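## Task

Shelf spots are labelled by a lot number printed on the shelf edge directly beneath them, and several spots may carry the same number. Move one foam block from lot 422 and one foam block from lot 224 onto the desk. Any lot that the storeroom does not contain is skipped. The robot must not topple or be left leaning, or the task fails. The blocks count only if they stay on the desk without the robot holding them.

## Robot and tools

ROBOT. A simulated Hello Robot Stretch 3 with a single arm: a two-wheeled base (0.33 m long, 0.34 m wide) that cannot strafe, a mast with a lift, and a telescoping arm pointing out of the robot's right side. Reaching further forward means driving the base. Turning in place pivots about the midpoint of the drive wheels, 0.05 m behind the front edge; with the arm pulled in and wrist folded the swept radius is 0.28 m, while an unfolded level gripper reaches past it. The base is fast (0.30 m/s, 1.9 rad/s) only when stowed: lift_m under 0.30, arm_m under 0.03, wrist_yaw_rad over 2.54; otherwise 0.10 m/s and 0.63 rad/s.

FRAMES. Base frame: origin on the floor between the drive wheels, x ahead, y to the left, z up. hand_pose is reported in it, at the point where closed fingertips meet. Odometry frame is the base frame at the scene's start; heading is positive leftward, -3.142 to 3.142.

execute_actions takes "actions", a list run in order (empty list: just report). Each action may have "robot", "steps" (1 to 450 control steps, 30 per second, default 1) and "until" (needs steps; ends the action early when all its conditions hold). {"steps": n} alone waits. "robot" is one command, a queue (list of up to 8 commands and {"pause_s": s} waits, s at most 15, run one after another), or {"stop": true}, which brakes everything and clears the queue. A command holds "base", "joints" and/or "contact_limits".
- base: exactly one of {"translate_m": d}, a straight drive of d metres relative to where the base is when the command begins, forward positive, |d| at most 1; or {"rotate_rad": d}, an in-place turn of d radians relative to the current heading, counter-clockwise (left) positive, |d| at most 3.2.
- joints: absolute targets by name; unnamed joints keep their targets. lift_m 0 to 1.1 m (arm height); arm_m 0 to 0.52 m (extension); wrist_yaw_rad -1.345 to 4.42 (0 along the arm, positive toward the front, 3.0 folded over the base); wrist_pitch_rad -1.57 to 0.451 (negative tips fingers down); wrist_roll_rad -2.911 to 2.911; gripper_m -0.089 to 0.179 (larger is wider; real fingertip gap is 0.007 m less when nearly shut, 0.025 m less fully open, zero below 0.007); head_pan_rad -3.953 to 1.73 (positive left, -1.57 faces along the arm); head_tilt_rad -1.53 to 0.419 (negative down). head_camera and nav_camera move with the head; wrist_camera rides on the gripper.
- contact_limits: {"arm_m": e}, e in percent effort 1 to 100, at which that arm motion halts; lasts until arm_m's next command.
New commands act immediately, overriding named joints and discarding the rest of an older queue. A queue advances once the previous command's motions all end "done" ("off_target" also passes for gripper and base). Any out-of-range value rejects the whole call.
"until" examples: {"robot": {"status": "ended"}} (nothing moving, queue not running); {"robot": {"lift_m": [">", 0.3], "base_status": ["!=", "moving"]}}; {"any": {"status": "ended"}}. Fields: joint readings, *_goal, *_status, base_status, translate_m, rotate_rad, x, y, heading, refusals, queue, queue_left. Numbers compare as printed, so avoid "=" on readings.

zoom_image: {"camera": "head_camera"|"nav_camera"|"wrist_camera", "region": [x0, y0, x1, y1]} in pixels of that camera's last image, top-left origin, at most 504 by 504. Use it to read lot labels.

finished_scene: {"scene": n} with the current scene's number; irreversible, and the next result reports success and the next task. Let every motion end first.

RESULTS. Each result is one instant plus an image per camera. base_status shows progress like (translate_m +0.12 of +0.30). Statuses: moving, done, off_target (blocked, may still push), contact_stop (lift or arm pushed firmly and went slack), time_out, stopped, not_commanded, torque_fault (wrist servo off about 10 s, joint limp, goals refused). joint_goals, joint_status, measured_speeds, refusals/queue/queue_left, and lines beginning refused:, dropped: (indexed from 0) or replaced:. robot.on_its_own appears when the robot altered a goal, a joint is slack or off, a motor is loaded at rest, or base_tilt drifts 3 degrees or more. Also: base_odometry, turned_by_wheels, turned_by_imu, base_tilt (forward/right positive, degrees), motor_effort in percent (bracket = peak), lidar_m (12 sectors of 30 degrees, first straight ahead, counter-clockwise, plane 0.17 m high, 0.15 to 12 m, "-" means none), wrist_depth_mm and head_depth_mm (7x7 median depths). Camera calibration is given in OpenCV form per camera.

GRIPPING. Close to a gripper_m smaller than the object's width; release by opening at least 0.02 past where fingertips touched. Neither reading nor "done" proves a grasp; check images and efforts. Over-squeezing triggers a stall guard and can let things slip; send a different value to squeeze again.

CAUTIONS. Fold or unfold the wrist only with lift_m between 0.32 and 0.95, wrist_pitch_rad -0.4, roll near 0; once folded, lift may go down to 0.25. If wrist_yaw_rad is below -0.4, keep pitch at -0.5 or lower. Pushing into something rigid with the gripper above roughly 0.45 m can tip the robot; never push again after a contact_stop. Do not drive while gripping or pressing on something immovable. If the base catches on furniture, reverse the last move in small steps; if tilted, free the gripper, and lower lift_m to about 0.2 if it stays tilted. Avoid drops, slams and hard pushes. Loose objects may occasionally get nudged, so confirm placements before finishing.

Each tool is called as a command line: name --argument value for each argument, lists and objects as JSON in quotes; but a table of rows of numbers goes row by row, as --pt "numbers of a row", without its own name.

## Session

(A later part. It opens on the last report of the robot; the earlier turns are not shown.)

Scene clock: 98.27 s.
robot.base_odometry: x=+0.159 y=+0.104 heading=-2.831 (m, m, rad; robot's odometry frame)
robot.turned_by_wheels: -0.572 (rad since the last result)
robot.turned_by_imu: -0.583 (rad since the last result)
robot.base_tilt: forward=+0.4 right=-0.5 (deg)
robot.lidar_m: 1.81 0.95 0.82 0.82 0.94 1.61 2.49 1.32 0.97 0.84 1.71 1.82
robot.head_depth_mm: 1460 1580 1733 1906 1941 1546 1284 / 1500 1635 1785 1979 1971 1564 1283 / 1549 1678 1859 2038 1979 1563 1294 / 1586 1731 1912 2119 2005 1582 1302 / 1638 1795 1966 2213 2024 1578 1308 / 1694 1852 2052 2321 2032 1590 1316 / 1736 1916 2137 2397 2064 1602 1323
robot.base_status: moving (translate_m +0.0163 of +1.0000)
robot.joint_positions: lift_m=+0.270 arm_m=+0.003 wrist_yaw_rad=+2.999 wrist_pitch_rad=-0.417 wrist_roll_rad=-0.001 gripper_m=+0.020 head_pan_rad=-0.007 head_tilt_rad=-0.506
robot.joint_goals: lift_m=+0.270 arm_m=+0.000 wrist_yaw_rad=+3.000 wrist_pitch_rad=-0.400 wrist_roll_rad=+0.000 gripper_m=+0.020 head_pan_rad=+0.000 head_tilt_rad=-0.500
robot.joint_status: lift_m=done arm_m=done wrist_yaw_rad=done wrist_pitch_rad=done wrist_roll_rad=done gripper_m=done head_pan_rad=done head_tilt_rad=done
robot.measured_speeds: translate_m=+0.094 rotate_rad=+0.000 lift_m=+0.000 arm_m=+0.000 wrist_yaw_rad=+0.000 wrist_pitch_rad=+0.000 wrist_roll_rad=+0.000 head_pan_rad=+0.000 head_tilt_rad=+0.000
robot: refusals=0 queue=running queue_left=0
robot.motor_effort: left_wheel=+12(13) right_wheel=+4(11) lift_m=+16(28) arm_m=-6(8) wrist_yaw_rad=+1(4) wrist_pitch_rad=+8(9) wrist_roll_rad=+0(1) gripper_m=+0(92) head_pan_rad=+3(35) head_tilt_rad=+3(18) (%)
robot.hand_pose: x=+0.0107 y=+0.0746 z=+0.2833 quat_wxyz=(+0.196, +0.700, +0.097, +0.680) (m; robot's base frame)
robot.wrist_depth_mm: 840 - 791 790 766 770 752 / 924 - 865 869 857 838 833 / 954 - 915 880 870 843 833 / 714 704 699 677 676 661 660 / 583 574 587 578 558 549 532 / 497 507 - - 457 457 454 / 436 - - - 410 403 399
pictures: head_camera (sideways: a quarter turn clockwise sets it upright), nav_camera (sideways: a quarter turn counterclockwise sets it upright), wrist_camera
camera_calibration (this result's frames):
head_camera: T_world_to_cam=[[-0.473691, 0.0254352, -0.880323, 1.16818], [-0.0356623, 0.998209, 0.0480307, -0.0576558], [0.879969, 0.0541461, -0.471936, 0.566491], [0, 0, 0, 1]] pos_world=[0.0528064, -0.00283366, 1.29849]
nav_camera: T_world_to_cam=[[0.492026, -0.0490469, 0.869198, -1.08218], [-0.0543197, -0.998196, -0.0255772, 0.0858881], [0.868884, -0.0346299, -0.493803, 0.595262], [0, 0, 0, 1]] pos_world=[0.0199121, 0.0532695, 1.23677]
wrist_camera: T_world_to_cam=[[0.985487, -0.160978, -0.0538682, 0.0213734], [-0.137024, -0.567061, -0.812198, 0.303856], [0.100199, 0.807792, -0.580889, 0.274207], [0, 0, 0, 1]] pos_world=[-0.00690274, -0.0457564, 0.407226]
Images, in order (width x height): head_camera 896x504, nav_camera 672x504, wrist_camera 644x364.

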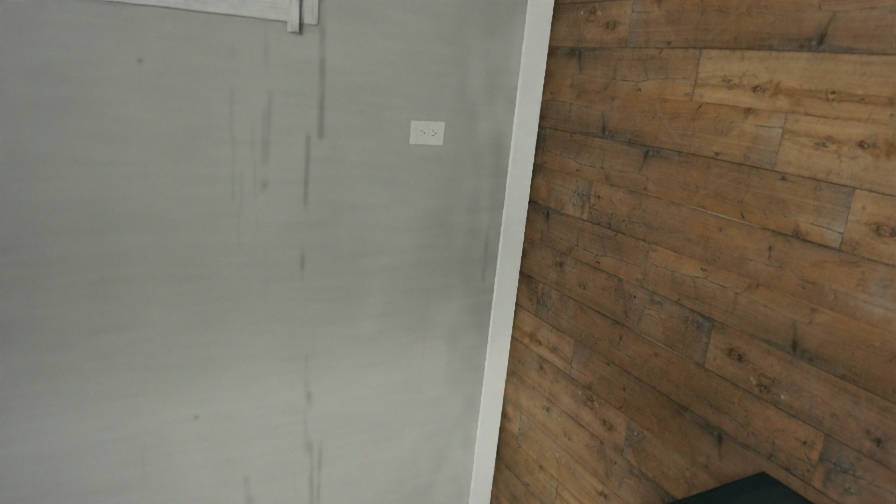

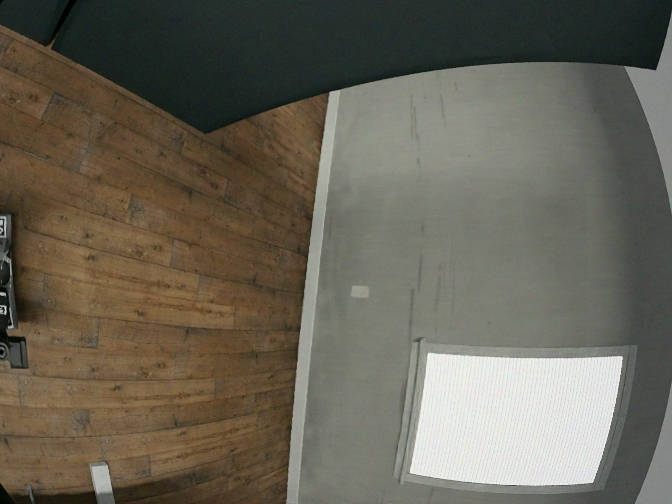

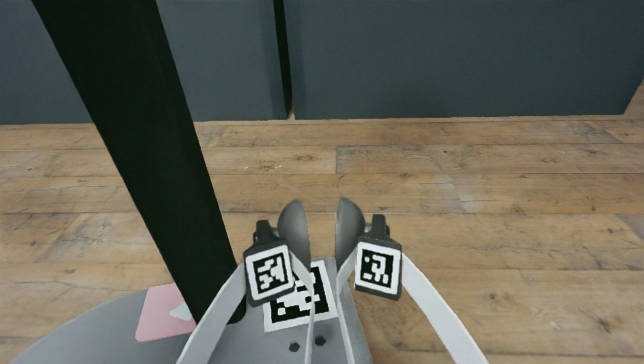

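execute_actions --actions '[{"steps": 100, "until": {"robot": {"translate_m": [">=", 0.4]}}}, {"robot": {"base": {"translate_m": 0.95}, "joints": {"head_pan_rad": 1.2, "head_tilt_rad": -0.3}}, "steps": 300, "until": {"robot": {"status": "ended"}}}]'

Scene clock: 104.13 s.
robot.base_odometry: x=-1.115 y=-0.304 heading=-2.832 (m, m, rad; robot's odometry frame)
robot.turned_by_wheels: +0.000 (rad since the last result)
robot.turned_by_imu: +0.001 (rad since the last result)
robot.base_tilt: forward=+0.1 right=-0.2 (deg)
robot.lidar_m: 0.51 0.58 1.00 1.07 0.77 0.95 3.73 1.62 1.82 1.04 0.59 0.51
robot.head_depth_mm: 1144 1182 1219 1262 1305 1353 1367 / 1553 1623 1686 1773 1850 1778 1501 / 1715 1811 1911 2046 2177 1921 1507 / 1706 1783 1897 2023 2152 1946 1515 / 1686 1788 1885 2019 2144 1965 1521 / 1667 1773 1869 1981 2116 1972 1525 / 1668 1748 1852 1965 2086 1996 1545
robot.base_status: done (translate_m +0.9500 of +0.9500)
robot.joint_positions: lift_m=+0.270 arm_m=+0.003 wrist_yaw_rad=+2.999 wrist_pitch_rad=-0.417 wrist_roll_rad=-0.001 gripper_m=+0.020 head_pan_rad=+1.193 head_tilt_rad=-0.310
robot.joint_goals: lift_m=+0.270 arm_m=+0.000 wrist_yaw_rad=+3.000 wrist_pitch_rad=-0.400 wrist_roll_rad=+0.000 gripper_m=+0.020 head_pan_rad=+1.200 head_tilt_rad=-0.300
robot.joint_status: lift_m=done arm_m=done wrist_yaw_rad=done wrist_pitch_rad=done wrist_roll_rad=done gripper_m=done head_pan_rad=done head_tilt_rad=done
robot.measured_speeds: translate_m=+0.000 rotate_rad=+0.000 lift_m=+0.000 arm_m=+0.000 wrist_yaw_rad=+0.000 wrist_pitch_rad=+0.000 wrist_roll_rad=+0.000 head_pan_rad=+0.000 head_tilt_rad=+0.000
robot: refusals=0 queue=done queue_left=0
robot.motor_effort: left_wheel=+3(12) right_wheel=-4(8) lift_m=+15(16) arm_m=-6(7) wrist_yaw_rad=+1(1) wrist_pitch_rad=+8(8) wrist_roll_rad=+0(0) gripper_m=+0(0) head_pan_rad=+3(35) head_tilt_rad=+5(23) (%)
robot.hand_pose: x=+0.0107 y=+0.0746 z=+0.2833 quat_wxyz=(+0.196, +0.700, +0.097, +0.680) (m; robot's base frame)
robot.wrist_depth_mm: 550 - - - - 962 626 / 574 - - - - 966 634 / 632 - 914 897 858 818 618 / 675 689 703 681 676 663 610 / 585 573 594 579 558 539 532 / 490 501 - - 461 461 453 / 440 - - - 406 402 395
pictures: head_camera (sideways: a quarter turn clockwise sets it upright), nav_camera (sideways: a quarter turn counterclockwise sets it upright), wrist_camera
camera_calibration (this result's frames):
head_camera: T_world_to_cam=[[-0.128584, -0.263927, -0.955934, 1.26475], [-0.946414, 0.320618, 0.0387827, -0.0400715], [0.296254, 0.909696, -0.29101, 0.334605], [0, 0, 0, 1]] pos_world=[0.0255737, 0.0422597, 1.30794]
nav_camera: T_world_to_cam=[[0.157906, 0.274146, 0.948636, -1.18379], [0.912808, -0.406942, -0.0343403, 0.0914048], [0.376625, 0.871345, -0.314501, 0.364937], [0, 0, 0, 1]] pos_world=[-0.0339518, 0.0437419, 1.2409]
wrist_camera: T_world_to_cam=[[0.985488, -0.160972, -0.0538688, 0.0213744], [-0.137021, -0.567056, -0.812203, 0.303858], [0.100195, 0.807797, -0.580883, 0.274204], [0, 0, 0, 1]] pos_world=[-0.00690327, -0.0457563, 0.407226]
Images, in order (width x height): head_camera 896x504, nav_camera 672x504, wrist_camera 644x364.

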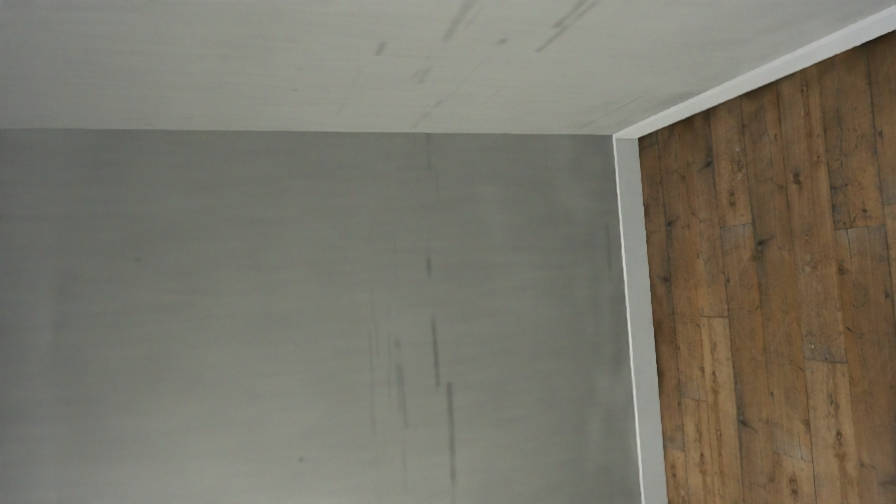

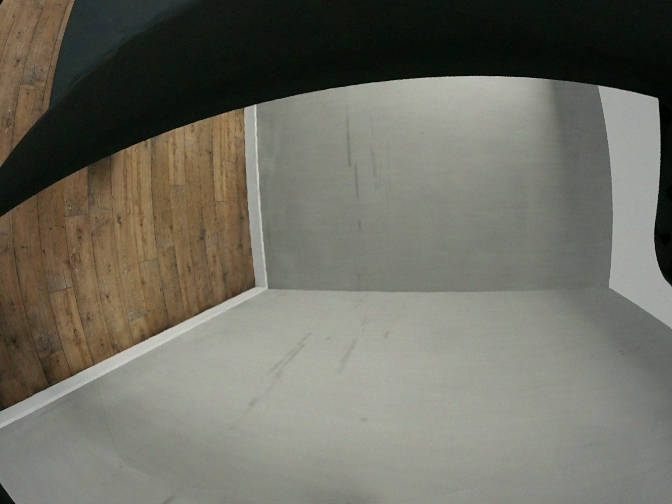

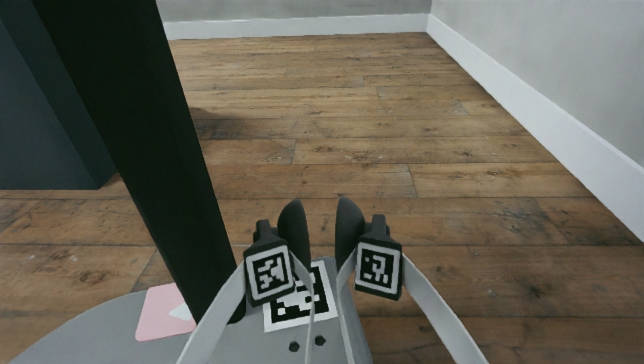

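execute_actions --actions '[{"robot": [{"base": {"rotate_rad": 1.34}}, {"base": {"translate_m": 1.0}}], "steps": 300, "until": {"robot": {"translate_m": [">=", 0.5]}}}, {"robot": [{"base": {"translate_m": 1.0}, "joints": {"head_pan_rad": 0.3, "head_tilt_rad": -0.2}}, {"base": {"rotate_rad": 1.57}}], "steps": 300, "until": {"robot": {"status": "ended"}}}]'

Scene clock: 116.10 s.
robot.base_odometry: x=-0.996 y=-1.801 heading=+0.078 (m, m, rad; robot's odometry frame)
robot.turned_by_wheels: +2.910 (rad since the last result)
robot.turned_by_imu: +2.975 (rad since the last result)
robot.base_tilt: forward=+0.1 right=-0.2 (deg)
robot.lidar_m: 1.97 1.41 0.75 1.89 0.75 0.56 0.55 0.57 0.46 0.44 0.47 0.65
robot.head_depth_mm: 3094 3746 - - 3242 2203 1643 / 3037 3203 3203 3340 3240 2198 1667 / 2620 2205 2309 2387 2440 2116 1672 / 1368 1395 1436 1491 1559 1623 1616 / 1339 1400 1472 1499 1602 1394 1534 / 1401 1449 1547 1568 1660 1280 1079 / 1343 1381 1434 1413 982 1347 1011
robot.base_status: done (rotate_rad +1.5698 of +1.5700)
robot.joint_positions: lift_m=+0.270 arm_m=+0.003 wrist_yaw_rad=+2.999 wrist_pitch_rad=-0.417 wrist_roll_rad=-0.001 gripper_m=+0.020 head_pan_rad=+0.307 head_tilt_rad=-0.210
robot.joint_goals: lift_m=+0.270 arm_m=+0.000 wrist_yaw_rad=+3.000 wrist_pitch_rad=-0.400 wrist_roll_rad=+0.000 gripper_m=+0.020 head_pan_rad=+0.300 head_tilt_rad=-0.200
robot.joint_status: lift_m=done arm_m=done wrist_yaw_rad=done wrist_pitch_rad=done wrist_roll_rad=done gripper_m=done head_pan_rad=done head_tilt_rad=done
robot.measured_speeds: translate_m=+0.000 rotate_rad=+0.000 lift_m=+0.000 arm_m=+0.000 wrist_yaw_rad=+0.000 wrist_pitch_rad=+0.000 wrist_roll_rad=+0.000 head_pan_rad=+0.000 head_tilt_rad=+0.000
robot: refusals=0 queue=done queue_left=0
robot.motor_effort: left_wheel=-4(13) right_wheel=+4(12) lift_m=+15(16) arm_m=-7(6) wrist_yaw_rad=+2(2) wrist_pitch_rad=+8(8) wrist_roll_rad=+0(0) gripper_m=+0(0) head_pan_rad=-4(37) head_tilt_rad=+6(19) (%)
robot.hand_pose: x=+0.0107 y=+0.0746 z=+0.2833 quat_wxyz=(+0.196, +0.700, +0.097, +0.680) (m; robot's base frame)
robot.wrist_depth_mm: 746 - - - - 731 - / 786 - - - - 788 928 / 774 - 919 893 842 778 783 / 685 711 698 690 678 664 649 / 587 580 595 580 562 541 531 / 494 499 - - 459 464 456 / 443 - - - 405 399 395
pictures: head_camera (sideways: a quarter turn clockwise sets it upright), nav_camera (sideways: a quarter turn counterclockwise sets it upright), wrist_camera
camera_calibration (this result's frames):
head_camera: T_world_to_cam=[[-0.193838, -0.0382015, -0.98029, 1.29698], [-0.35368, 0.934766, 0.0335075, -0.0368241], [0.915062, 0.353203, -0.194704, 0.205481], [0, 0, 0, 1]] pos_world=[0.0503516, 0.0113917, 1.31266]
nav_camera: T_world_to_cam=[[0.220894, 0.0221411, 0.975046, -1.21869], [0.265576, -0.963329, -0.0382906, 0.1005], [0.938443, 0.267407, -0.218674, 0.236789], [0, 0, 0, 1]] pos_world=[0.0202975, 0.060479, 1.2439]
wrist_camera: T_world_to_cam=[[0.985493, -0.160938, -0.0538692, 0.0213798], [-0.137001, -0.567053, -0.812208, 0.303861], [0.100168, 0.807806, -0.580875, 0.274201], [0, 0, 0, 1]] pos_world=[-0.00690675, -0.0457554, 0.407227]
Images, in order (width x height): head_camera 896x504, nav_camera 672x504, wrist_camera 644x364.

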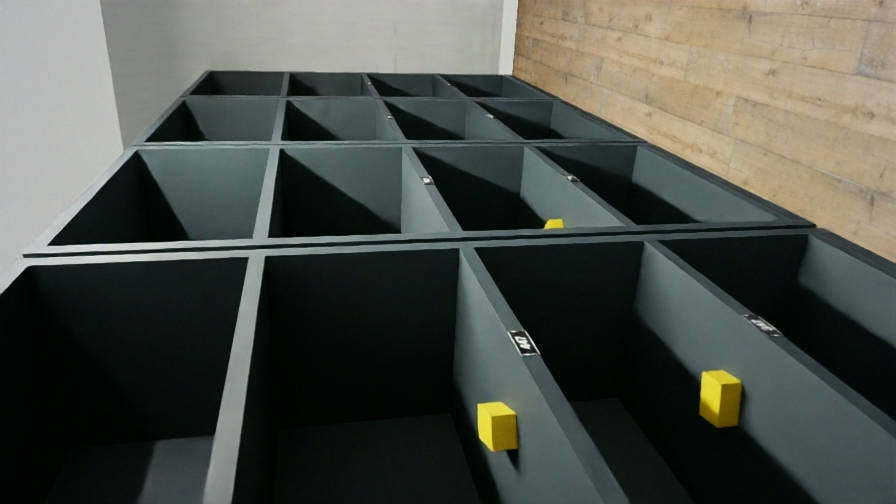

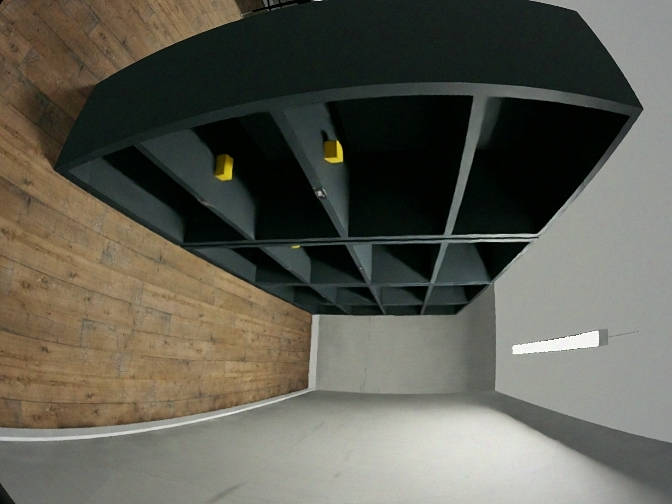

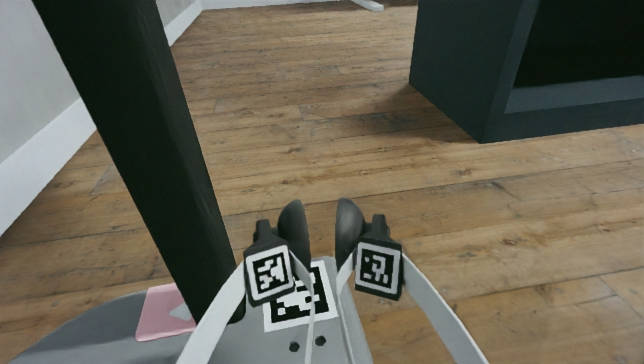

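zoom_image --camera "head_camera" --region '[480, 290, 800, 380]'

zoom_image --camera "head_camera" --region '[400, 150, 600, 240]'

Region (480, 290, 800, 380) of head_camera's 896x504 image, scaled by 1.575, with more detail than that image has; it fills the top 142 rows of this view, and the rest is white.

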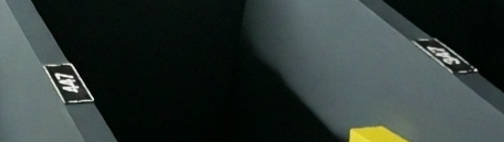

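Region (400, 150, 600, 240) of head_camera's 896x504 image, scaled by 2.520, with more detail than that image has; it fills the top 227 rows of this view, and the rest is white.

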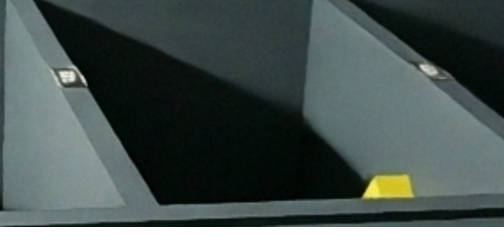

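execute_actions --actions '[{"robot": [{"base": {"rotate_rad": -0.04}}, {"base": {"translate_m": 1.0}, "joints": {"head_pan_rad": 0.4, "head_tilt_rad": -0.3}}], "steps": 300, "until": {"robot": {"status": "ended"}}}]'

Scene clock: 122.57 s.
robot.base_odometry: x=+0.003 y=-1.763 heading=+0.038 (m, m, rad; robot's odometry frame)
robot.turned_by_wheels: -0.040 (rad since the last result)
robot.turned_by_imu: -0.040 (rad since the last result)
robot.base_tilt: forward=+0.1 right=-0.2 (deg)
robot.lidar_m: 1.66 1.42 0.68 1.03 0.76 1.62 1.56 0.63 0.45 0.44 0.45 0.62
robot.head_depth_mm: 2759 2894 3041 3185 2673 1935 1505 / 2752 2863 2962 3144 2507 1929 1512 / 2028 2141 2245 2357 2323 1886 1523 / 1246 1307 1381 1466 1540 1661 1487 / 1274 1329 1441 1393 1570 1276 1460 / 1340 1379 1501 1153 1577 1182 1330 / 1313 1018 1374 1075 1401 1195 921
robot.base_status: done (translate_m +1.0000 of +1.0000)
robot.joint_positions: lift_m=+0.270 arm_m=+0.003 wrist_yaw_rad=+2.999 wrist_pitch_rad=-0.417 wrist_roll_rad=-0.001 gripper_m=+0.020 head_pan_rad=+0.393 head_tilt_rad=-0.297
robot.joint_goals: lift_m=+0.270 arm_m=+0.000 wrist_yaw_rad=+3.000 wrist_pitch_rad=-0.400 wrist_roll_rad=+0.000 gripper_m=+0.020 head_pan_rad=+0.400 head_tilt_rad=-0.300
robot.joint_status: lift_m=done arm_m=done wrist_yaw_rad=done wrist_pitch_rad=done wrist_roll_rad=done gripper_m=done head_pan_rad=done head_tilt_rad=done
robot.measured_speeds: translate_m=+0.000 rotate_rad=+0.000 lift_m=+0.000 arm_m=+0.000 wrist_yaw_rad=+0.000 wrist_pitch_rad=+0.000 wrist_roll_rad=+0.000 head_pan_rad=+0.000 head_tilt_rad=+0.000
robot: refusals=0 queue=done queue_left=0
robot.motor_effort: left_wheel=+1(12) right_wheel=-2(5) lift_m=+16(16) arm_m=-6(6) wrist_yaw_rad=+2(1) wrist_pitch_rad=+8(8) wrist_roll_rad=+0(0) gripper_m=+0(0) head_pan_rad=+2(13) head_tilt_rad=-2(12) (%)
robot.hand_pose: x=+0.0107 y=+0.0746 z=+0.2833 quat_wxyz=(+0.196, +0.700, +0.097, +0.680) (m; robot's base frame)
robot.wrist_depth_mm: 728 - 944 983 714 - - / 725 - - - 751 929 930 / 720 - 739 747 770 797 823 / 650 659 700 693 674 656 646 / 585 583 596 581 556 543 539 / 492 504 - - 457 465 450 / 439 - - - 405 403 395
pictures: head_camera (sideways: a quarter turn clockwise sets it upright), nav_camera (sideways: a quarter turn counterclockwise sets it upright), wrist_camera
camera_calibration (this result's frames):
head_camera: T_world_to_cam=[[-0.267645, -0.0870077, -0.959581, 1.27036], [-0.429946, 0.902049, 0.0381286, -0.0423709], [0.862272, 0.422773, -0.278837, 0.315309], [0, 0, 0, 1]] pos_world=[0.049906, 0.0154478, 1.30855]
nav_camera: T_world_to_cam=[[0.29549, 0.0731312, 0.952543, -1.18974], [0.344567, -0.938114, -0.0348652, 0.095555], [0.891044, 0.338517, -0.302402, 0.346053], [0, 0, 0, 1]] pos_world=[0.0102813, 0.0595035, 1.24125]
wrist_camera: T_world_to_cam=[[0.985497, -0.160913, -0.0538694, 0.0213862], [-0.136986, -0.567052, -0.812211, 0.303872], [0.100149, 0.807811, -0.580871, 0.274186], [0, 0, 0, 1]] pos_world=[-0.00690922, -0.0457384, 0.407227]
Images, in order (width x height): head_camera 896x504, nav_camera 672x504, wrist_camera 644x364.

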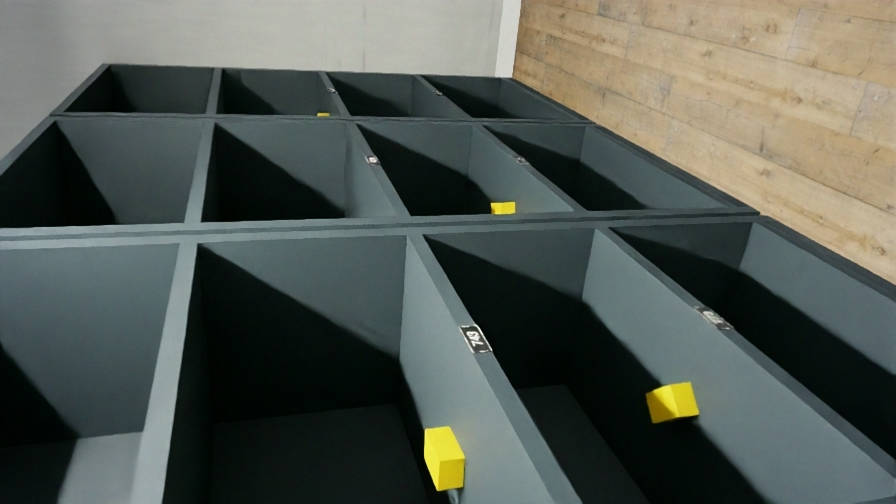

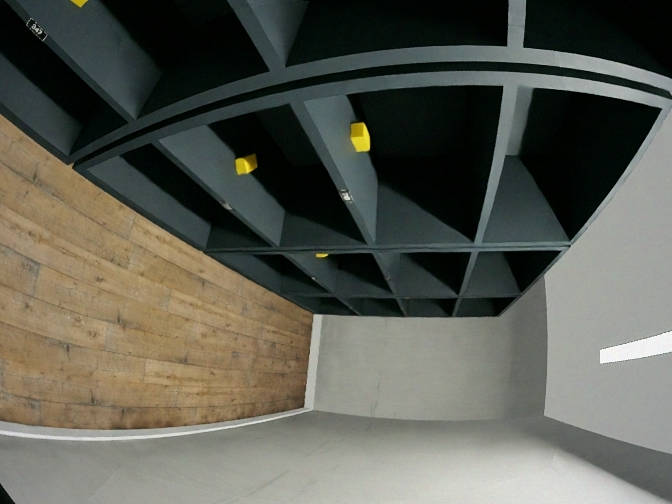

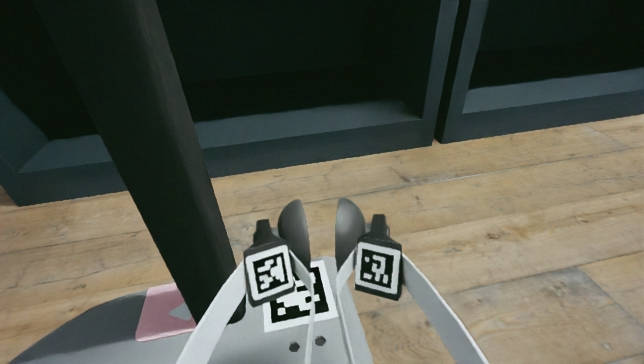

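zoom_image --camera "head_camera" --region '[670, 290, 760, 350]'

zoom_image --camera "head_camera" --region '[350, 140, 410, 180]'

zoom_image --camera "head_camera" --region '[490, 140, 550, 180]'

Region (670, 290, 760, 350) of head_camera's 896x504 image, scaled by 5.600, with more detail than that image has.

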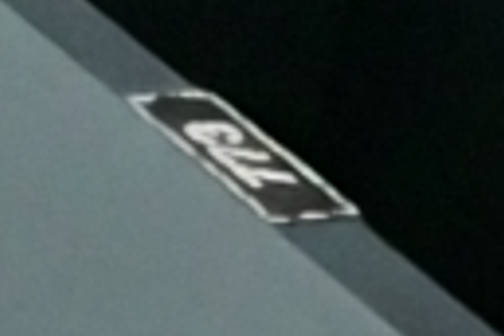

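Region (350, 140, 410, 180) of head_camera's 896x504 image, scaled by 8.400, with more detail than that image has.

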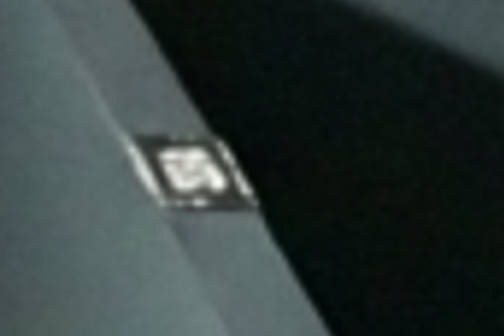

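Region (490, 140, 550, 180) of head_camera's 896x504 image, scaled by 8.400, with more detail than that image has.

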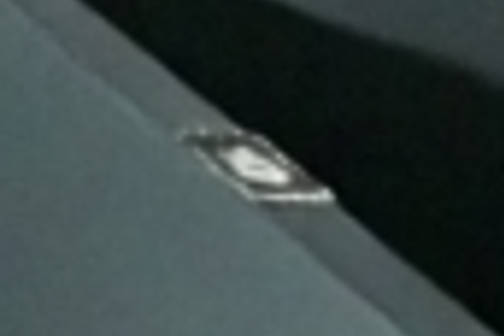

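execute_actions --actions '[{"robot": {"base": {"translate_m": 1.0}, "joints": {"head_pan_rad": 0.6, "head_tilt_rad": -0.45}}, "steps": 300, "until": {"robot": {"translate_m": [">=", 0.4]}}}, {"robot": {"base": {"translate_m": 0.95}}, "steps": 300, "until": {"robot": {"status": "ended"}}}]'

Scene clock: 129.27 s.
robot.base_odometry: x=+1.357 y=-1.711 heading=+0.038 (m, m, rad; robot's odometry frame)
robot.turned_by_wheels: +0.000 (rad since the last result)
robot.turned_by_imu: +0.001 (rad since the last result)
robot.base_tilt: forward=+0.2 right=-0.2 (deg)
robot.lidar_m: 1.64 1.05 1.08 0.58 1.08 1.09 1.72 0.61 0.45 0.43 0.45 0.61
robot.head_depth_mm: 1554 1681 1809 1950 2049 1634 1327 / 1604 1776 1883 1876 2001 1645 1333 / 1055 1824 1235 1601 1419 1516 1344 / 877 952 1029 1151 1225 1425 1313 / 929 1035 1107 1243 1287 1099 1283 / 915 1126 1203 859 1293 998 1254 / 876 1118 1146 762 1257 970 860
robot.base_status: done (translate_m +0.9500 of +0.9500)
robot.joint_positions: lift_m=+0.270 arm_m=+0.003 wrist_yaw_rad=+2.999 wrist_pitch_rad=-0.417 wrist_roll_rad=-0.001 gripper_m=+0.020 head_pan_rad=+0.593 head_tilt_rad=-0.445
robot.joint_goals: lift_m=+0.270 arm_m=+0.000 wrist_yaw_rad=+3.000 wrist_pitch_rad=-0.400 wrist_roll_rad=+0.000 gripper_m=+0.020 head_pan_rad=+0.600 head_tilt_rad=-0.450
robot.joint_status: lift_m=done arm_m=done wrist_yaw_rad=done wrist_pitch_rad=done wrist_roll_rad=done gripper_m=done head_pan_rad=done head_tilt_rad=done
robot.measured_speeds: translate_m=+0.000 rotate_rad=+0.000 lift_m=+0.000 arm_m=+0.000 wrist_yaw_rad=+0.000 wrist_pitch_rad=+0.000 wrist_roll_rad=+0.000 head_pan_rad=+0.000 head_tilt_rad=+0.000
robot: refusals=0 queue=done queue_left=0
robot.motor_effort: left_wheel=+1(12) right_wheel=-2(6) lift_m=+16(16) arm_m=-6(7) wrist_yaw_rad=+1(2) wrist_pitch_rad=+8(8) wrist_roll_rad=+0(0) gripper_m=+1(0) head_pan_rad=+3(20) head_tilt_rad=-3(18) (%)
robot.hand_pose: x=+0.0107 y=+0.0746 z=+0.2833 quat_wxyz=(+0.196, +0.700, +0.097, +0.680) (m; robot's base frame)
robot.wrist_depth_mm: 865 - 579 - - - 819 / 913 - 766 996 979 944 852 / 771 - 702 735 772 804 815 / 662 655 703 693 680 667 654 / 590 584 588 580 563 543 535 / 486 505 - - 462 463 458 / 438 - - - 405 402 396
pictures: head_camera (sideways: a quarter turn clockwise sets it upright), nav_camera (sideways: a quarter turn counterclockwise sets it upright), wrist_camera
camera_calibration (this result's frames):
head_camera: T_world_to_cam=[[-0.359862, -0.215804, -0.907705, 1.2032], [-0.595385, 0.802161, 0.0453301, -0.0507293], [0.718343, 0.556746, -0.417154, 0.496192], [0, 0, 0, 1]] pos_world=[0.0463478, 0.0240968, 1.30144]
nav_camera: T_world_to_cam=[[0.388862, 0.207029, 0.897733, -1.11877], [0.520108, -0.853627, -0.0284323, 0.0861032], [0.760443, 0.477974, -0.439621, 0.525422], [0, 0, 0, 1]] pos_world=[-0.00928891, 0.0539799, 1.23779]
wrist_camera: T_world_to_cam=[[0.9855, -0.160898, -0.0538694, 0.0213885], [-0.136977, -0.567051, -0.812213, 0.303873], [0.100137, 0.807815, -0.580868, 0.274185], [0, 0, 0, 1]] pos_world=[-0.00691078, -0.0457382, 0.407227]
Images, in order (width x height): head_camera 896x504, nav_camera 672x504, wrist_camera 644x364.

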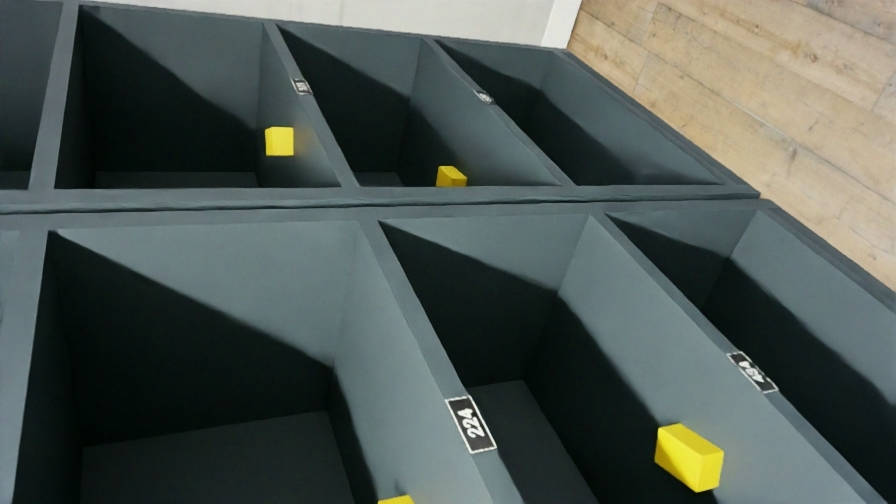

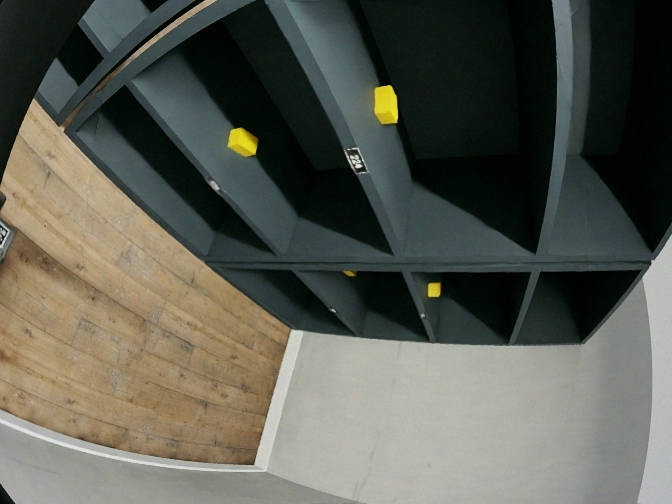

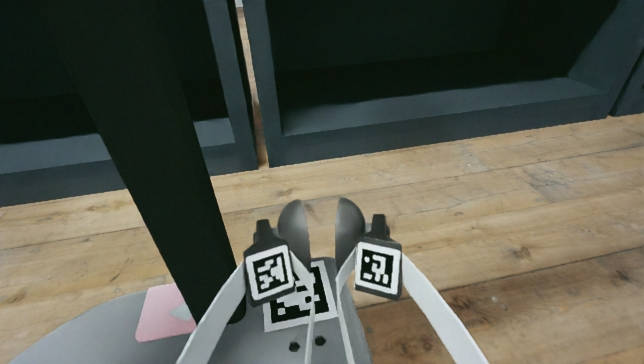

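execute_actions --actions '[{"robot": [{"base": {"translate_m": 0.43}}, {"base": {"rotate_rad": 3.13}, "joints": {"head_pan_rad": -1.6, "head_tilt_rad": -0.4}}, {"joints": {"lift_m": 0.9}}], "steps": 300, "until": {"robot": {"lift_m": [">=", 0.34]}}}, {"robot": {"joints": {"wrist_yaw_rad": 0.0, "lift_m": 0.9}}, "steps": 45}]'

Scene clock: 139.60 s.
robot.base_odometry: x=+1.786 y=-1.695 heading=-3.115 (m, m, rad; robot's odometry frame)
robot.turned_by_wheels: +3.130 (rad since the last result)
robot.turned_by_imu: +3.200 (rad since the last result)
robot.base_tilt: forward=+0.1 right=-0.2 (deg)
robot.lidar_m: 1.64 0.60 0.44 0.43 0.44 0.61 1.43 1.48 0.73 1.05 0.72 1.48
robot.head_depth_mm: 813 922 992 764 1161 994 852 / 785 925 996 776 1166 1004 855 / 754 923 1000 783 1170 1008 863 / 729 930 1009 797 1178 1022 868 / 701 933 1008 809 1195 1026 873 / 680 936 1011 819 1201 1033 880 / 654 938 1001 831 938 974 884
robot.base_status: done (rotate_rad +3.1298 of +3.1300)
robot.joint_positions: lift_m=+0.507 arm_m=+0.003 wrist_yaw_rad=+0.744 wrist_pitch_rad=-0.417 wrist_roll_rad=-0.001 gripper_m=+0.020 head_pan_rad=-1.593 head_tilt_rad=-0.408
robot.joint_goals: lift_m=+0.900 arm_m=+0.000 wrist_yaw_rad=+0.000 wrist_pitch_rad=-0.400 wrist_roll_rad=+0.000 gripper_m=+0.020 head_pan_rad=-1.600 head_tilt_rad=-0.400
robot.joint_status: lift_m=moving arm_m=done wrist_yaw_rad=moving wrist_pitch_rad=done wrist_roll_rad=done gripper_m=done head_pan_rad=done head_tilt_rad=done
robot.measured_speeds: translate_m=+0.000 rotate_rad=+0.000 lift_m=+0.110 arm_m=+0.000 wrist_yaw_rad=-1.998 wrist_pitch_rad=+0.000 wrist_roll_rad=+0.000 head_pan_rad=+0.000 head_tilt_rad=+0.000
robot: refusals=0 queue=running queue_left=0
robot.motor_effort: left_wheel=-4(10) right_wheel=+4(14) lift_m=+30(26) arm_m=-7(7) wrist_yaw_rad=-2(6) wrist_pitch_rad=+8(8) wrist_roll_rad=+0(0) gripper_m=+1(0) head_pan_rad=-4(40) head_tilt_rad=+4(10) (%)
robot.hand_pose: x=+0.1307 y=-0.3129 z=+0.5197 quat_wxyz=(+0.698, +0.388, -0.591, +0.115) (m; robot's base frame)
robot.wrist_depth_mm: - 908 595 471 510 484 417 / - - - 530 395 331 294 / - - - 621 892 764 657 / - - - 699 905 846 719 / 931 946 889 736 780 773 731 / 785 772 784 725 674 645 630 / 680 673 658 650 636 564 555
pictures: head_camera (sideways: a quarter turn clockwise sets it upright), nav_camera (sideways: a quarter turn counterclockwise sets it upright), wrist_camera
camera_calibration (this result's frames):
head_camera: T_world_to_cam=[[0.030737, 0.384601, -0.922571, 1.22022], [0.99874, 0.0248133, 0.0436189, -0.0582278], [0.0396679, -0.922749, -0.383354, 0.456348], [0, 0, 0, 1]] pos_world=[0.00254616, -0.0467587, 1.30322]
nav_camera: T_world_to_cam=[[-0.0546503, -0.403573, 0.913314, -1.13639], [-0.997304, 0.0669264, -0.0301027, 0.0975355], [-0.0489762, -0.912496, -0.406143, 0.486795], [0, 0, 0, 1]] pos_world=[0.0590097, -0.0209469, 1.23853]
wrist_camera: T_world_to_cam=[[-0.747211, -0.6624, -0.0538728, -0.0769718], [-0.353094, 0.46436, -0.812216, 0.643533], [0.563028, -0.587874, -0.580865, 0.215355], [0, 0, 0, 1]] pos_world=[0.048463, -0.223216, 0.643633]
Images, in order (width x height): head_camera 896x504, nav_camera 672x504, wrist_camera 644x364.

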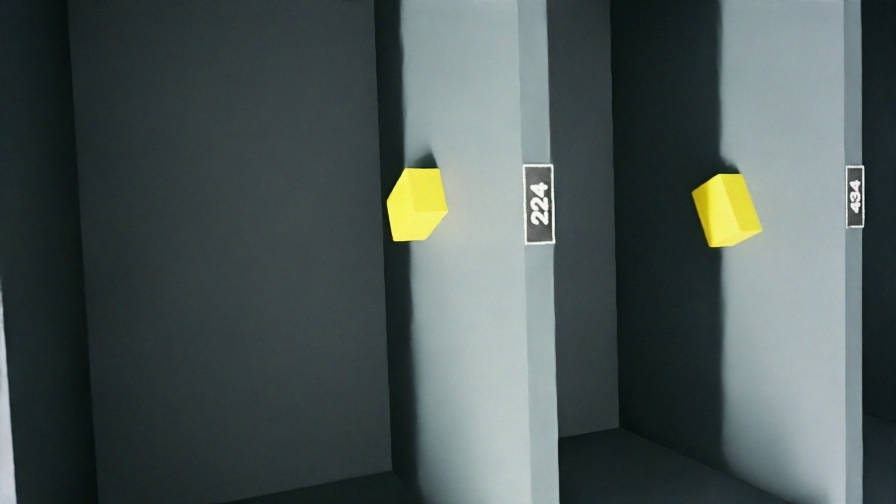

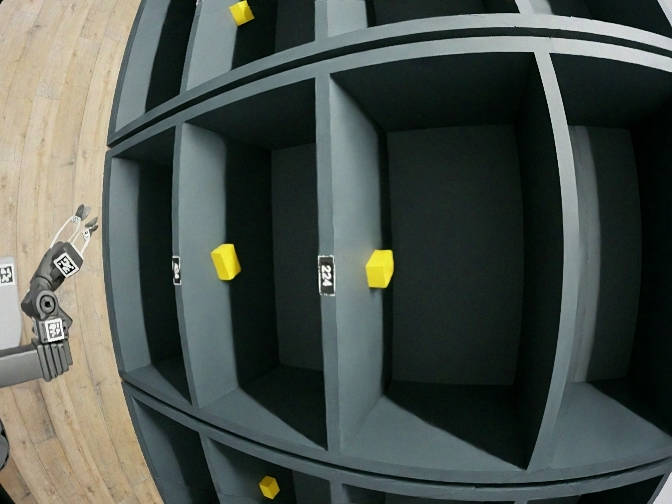

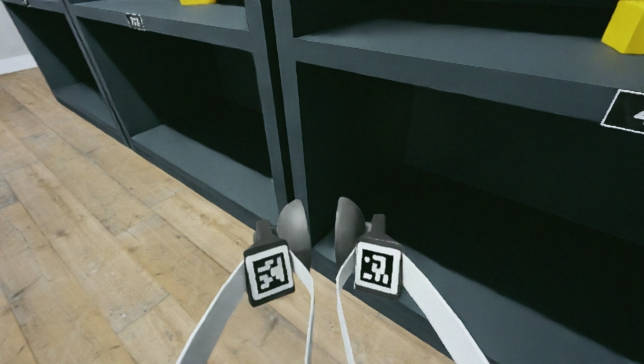

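zoom_image --camera "head_camera" --region '[370, 140, 570, 260]'

execute_actions --actions '[{"robot": {"joints": {"lift_m": 1.09, "wrist_yaw_rad": 0.4, "gripper_m": 0.15}}, "steps": 250, "until": {"robot": {"status": "ended"}}}]'

Region (370, 140, 570, 260) of head_camera's 896x504 image, scaled by 2.520, with more detail than that image has; it fills the top 302 rows of this view, and the rest is white.

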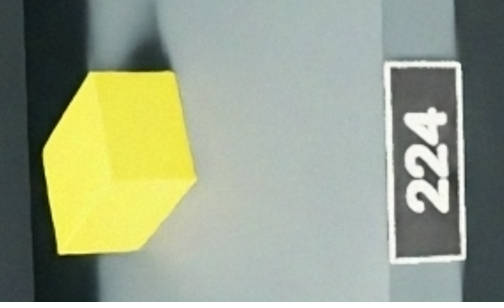

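Scene clock: 145.37 s.
robot.base_odometry: x=+1.786 y=-1.695 heading=-3.115 (m, m, rad; robot's odometry frame)
robot.turned_by_wheels: +0.000 (rad since the last result)
robot.turned_by_imu: +0.001 (rad since the last result)
robot.base_tilt: forward=+0.1 right=-0.2 (deg)
robot.lidar_m: 1.63 0.60 0.44 0.43 0.44 0.61 1.42 1.47 0.73 1.04 0.72 1.48
robot.head_depth_mm: 813 905 - - - - - / 784 912 - - - - - / 753 917 - - - - 1201 / 728 931 992 - - - 869 / 701 932 994 - 910 992 875 / 679 934 1012 821 1185 1014 880 / 657 940 1002 835 647 974 884
robot.base_status: done (rotate_rad +3.1298 of +3.1300)
robot.joint_positions: lift_m=+1.090 arm_m=+0.003 wrist_yaw_rad=+0.398 wrist_pitch_rad=-0.416 wrist_roll_rad=-0.001 gripper_m=+0.150 head_pan_rad=-1.593 head_tilt_rad=-0.408
robot.joint_goals: lift_m=+1.090 arm_m=+0.000 wrist_yaw_rad=+0.400 wrist_pitch_rad=-0.400 wrist_roll_rad=+0.000 gripper_m=+0.150 head_pan_rad=-1.600 head_tilt_rad=-0.400
robot.joint_status: lift_m=done arm_m=done wrist_yaw_rad=done wrist_pitch_rad=done wrist_roll_rad=done gripper_m=done head_pan_rad=done head_tilt_rad=done
robot.measured_speeds: translate_m=+0.000 rotate_rad=+0.000 lift_m=+0.000 arm_m=+0.000 wrist_yaw_rad=+0.000 wrist_pitch_rad=+0.000 wrist_roll_rad=+0.000 head_pan_rad=+0.000 head_tilt_rad=+0.000
robot: refusals=0 queue=done queue_left=0
robot.motor_effort: left_wheel=-4(4) right_wheel=+4(4) lift_m=+26(25) arm_m=-7(7) wrist_yaw_rad=+3(3) wrist_pitch_rad=+8(8) wrist_roll_rad=+0(0) gripper_m=+1(94) head_pan_rad=-4(4) head_tilt_rad=+3(4) (%)
robot.hand_pose: x=+0.0655 y=-0.3548 z=+1.1027 quat_wxyz=(+0.708, +0.280, -0.649, -0.007) (m; robot's base frame)
robot.wrist_depth_mm: - 441 604 799 719 659 602 / 776 486 629 724 683 661 632 / - 540 521 503 495 484 475 / - - 658 973 414 382 373 / - - 728 956 957 904 714 / - - 797 817 783 762 737 / - - - 757 696 690 655
pictures: head_camera (sideways: a quarter turn clockwise sets it upright), nav_camera (sideways: a quarter turn counterclockwise sets it upright), wrist_camera
camera_calibration (this result's frames):
head_camera: T_world_to_cam=[[0.0307368, 0.384601, -0.922571, 1.22022], [0.99874, 0.0248139, 0.0436189, -0.0582278], [0.0396685, -0.922749, -0.383354, 0.456348], [0, 0, 0, 1]] pos_world=[0.00254618, -0.0467587, 1.30322]
nav_camera: T_world_to_cam=[[-0.05465, -0.403573, 0.913314, -1.13639], [-0.997304, 0.0669258, -0.0301027, 0.0975355], [-0.0489756, -0.912496, -0.406143, 0.486795], [0, 0, 0, 1]] pos_world=[0.0590097, -0.0209469, 1.23853]
wrist_camera: T_world_to_cam=[[-0.927746, -0.369304, -0.0538766, -0.00615123], [-0.174324, 0.556446, -0.812391, 1.13463], [0.329998, -0.7443, -0.580619, 0.525577], [0, 0, 0, 1]] pos_world=[0.0186471, -0.242444, 1.22659]
Images, in order (width x height): head_camera 896x504, nav_camera 672x504, wrist_camera 644x364.

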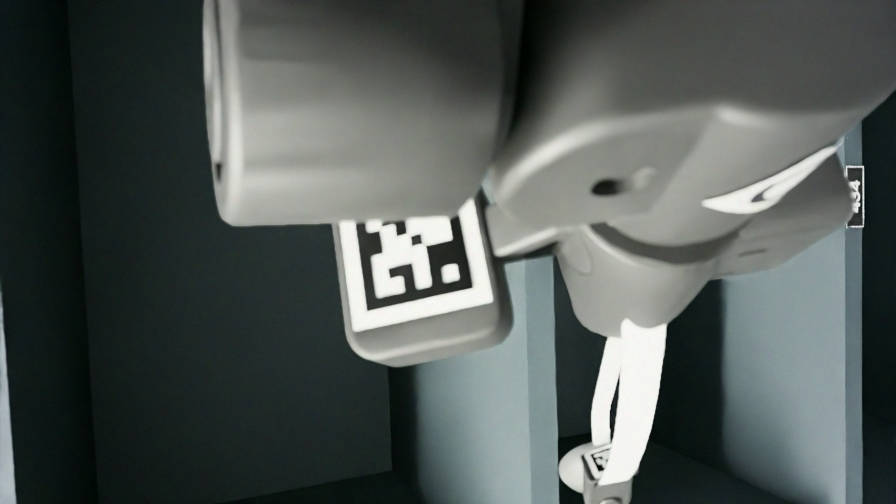

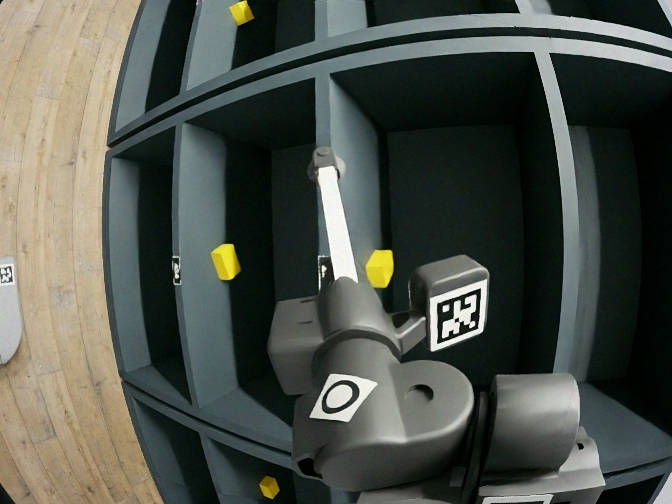

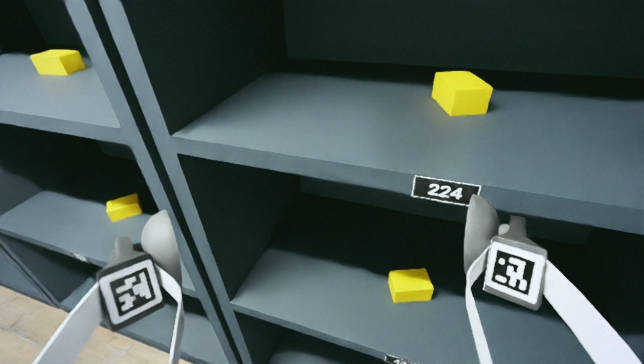

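execute_actions --actions '[{"robot": {"base": {"translate_m": -0.09}, "joints": {"lift_m": 1.1, "arm_m": 0.475}}, "steps": 250, "until": {"robot": {"status": "ended"}}}]'

Scene clock: 150.83 s.
robot.base_odometry: x=+1.876 y=-1.692 heading=-3.115 (m, m, rad; robot's odometry frame)
robot.turned_by_wheels: +0.000 (rad since the last result)
robot.turned_by_imu: +0.001 (rad since the last result)
robot.base_tilt: forward=+0.1 right=-0.2 (deg)
robot.lidar_m: 1.63 0.60 0.44 0.43 0.44 0.61 1.33 1.38 0.68 1.04 0.77 0.84
robot.head_depth_mm: 805 - 995 763 1136 1000 852 / 785 932 997 773 1161 1001 858 / 756 - 1021 783 1170 1010 863 / 730 921 1017 790 1176 983 869 / 705 933 997 804 1192 1024 873 / 680 935 1008 820 1193 1035 878 / 658 940 1013 832 1144 1041 884
robot.base_status: done (translate_m -0.0900 of -0.0900)
robot.joint_positions: lift_m=+1.100 arm_m=+0.475 wrist_yaw_rad=+0.399 wrist_pitch_rad=-0.416 wrist_roll_rad=-0.001 gripper_m=+0.150 head_pan_rad=-1.593 head_tilt_rad=-0.408
robot.joint_goals: lift_m=+1.100 arm_m=+0.475 wrist_yaw_rad=+0.400 wrist_pitch_rad=-0.400 wrist_roll_rad=+0.000 gripper_m=+0.150 head_pan_rad=-1.600 head_tilt_rad=-0.400
robot.joint_status: lift_m=done arm_m=done wrist_yaw_rad=done wrist_pitch_rad=done wrist_roll_rad=done gripper_m=done head_pan_rad=done head_tilt_rad=done
robot.measured_speeds: translate_m=+0.000 rotate_rad=+0.000 lift_m=+0.000 arm_m=+0.000 wrist_yaw_rad=+0.000 wrist_pitch_rad=+0.000 wrist_roll_rad=+0.000 head_pan_rad=+0.000 head_tilt_rad=+0.000
robot: refusals=0 queue=done queue_left=0
robot.motor_effort: left_wheel=-4(9) right_wheel=+4(4) lift_m=+26(26) arm_m=+7(9) wrist_yaw_rad=+2(2) wrist_pitch_rad=+8(8) wrist_roll_rad=+0(0) gripper_m=+0(1) head_pan_rad=-4(4) head_tilt_rad=+3(5) (%)
robot.hand_pose: x=+0.0658 y=-0.8266 z=+1.1127 quat_wxyz=(+0.708, +0.281, -0.649, -0.006) (m; robot's base frame)
robot.wrist_depth_mm: 403 391 350 315 288 268 246 / 416 441 385 347 314 288 264 / 433 490 435 385 348 312 289 / 416 422 415 403 376 343 312 / 349 355 335 331 327 334 317 / 293 - 286 229 277 263 269 / 257 249 246 197 241 238 234
pictures: head_camera (sideways: a quarter turn clockwise sets it upright), nav_camera (sideways: a quarter turn counterclockwise sets it upright), wrist_camera
camera_calibration (this result's frames):
head_camera: T_world_to_cam=[[0.0307656, 0.384599, -0.922571, 1.22022], [0.998742, 0.0247389, 0.0436189, -0.0582278], [0.0395992, -0.922752, -0.383354, 0.456349], [0, 0, 0, 1]] pos_world=[0.00254267, -0.0467585, 1.30322]
nav_camera: T_world_to_cam=[[-0.0546803, -0.403569, 0.913314, -1.13639], [-0.997299, 0.0670007, -0.0301027, 0.0975355], [-0.0490441, -0.912493, -0.406143, 0.486795], [0, 0, 0, 1]] pos_world=[0.0590081, -0.0209508, 1.23853]
wrist_camera: T_world_to_cam=[[-0.927349, -0.370298, -0.0538767, -0.180494], [-0.174915, 0.556245, -0.812401, 1.40522], [0.3308, -0.743956, -0.580604, 0.180363], [0, 0, 0, 1]] pos_world=[0.0187487, -0.714299, 1.23659]
Images, in order (width x height): head_camera 896x504, nav_camera 672x504, wrist_camera 644x364.

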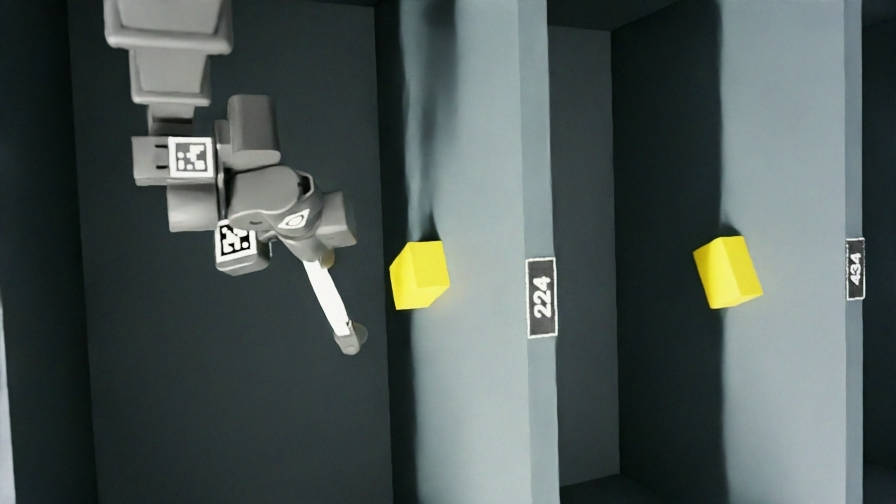

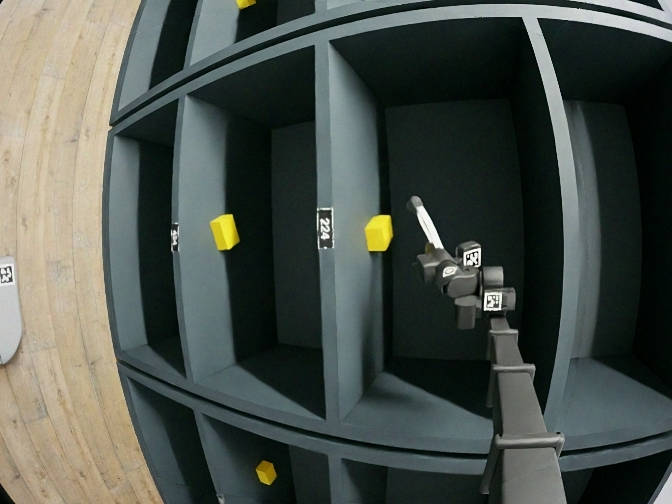

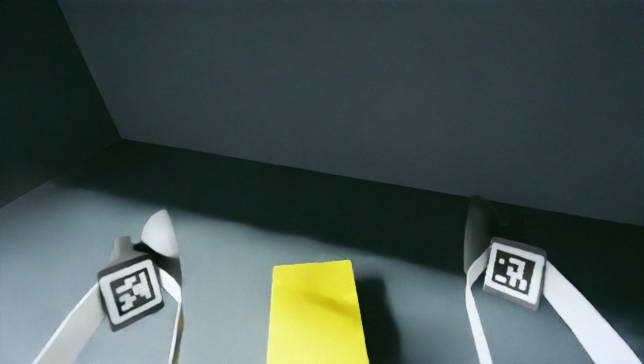

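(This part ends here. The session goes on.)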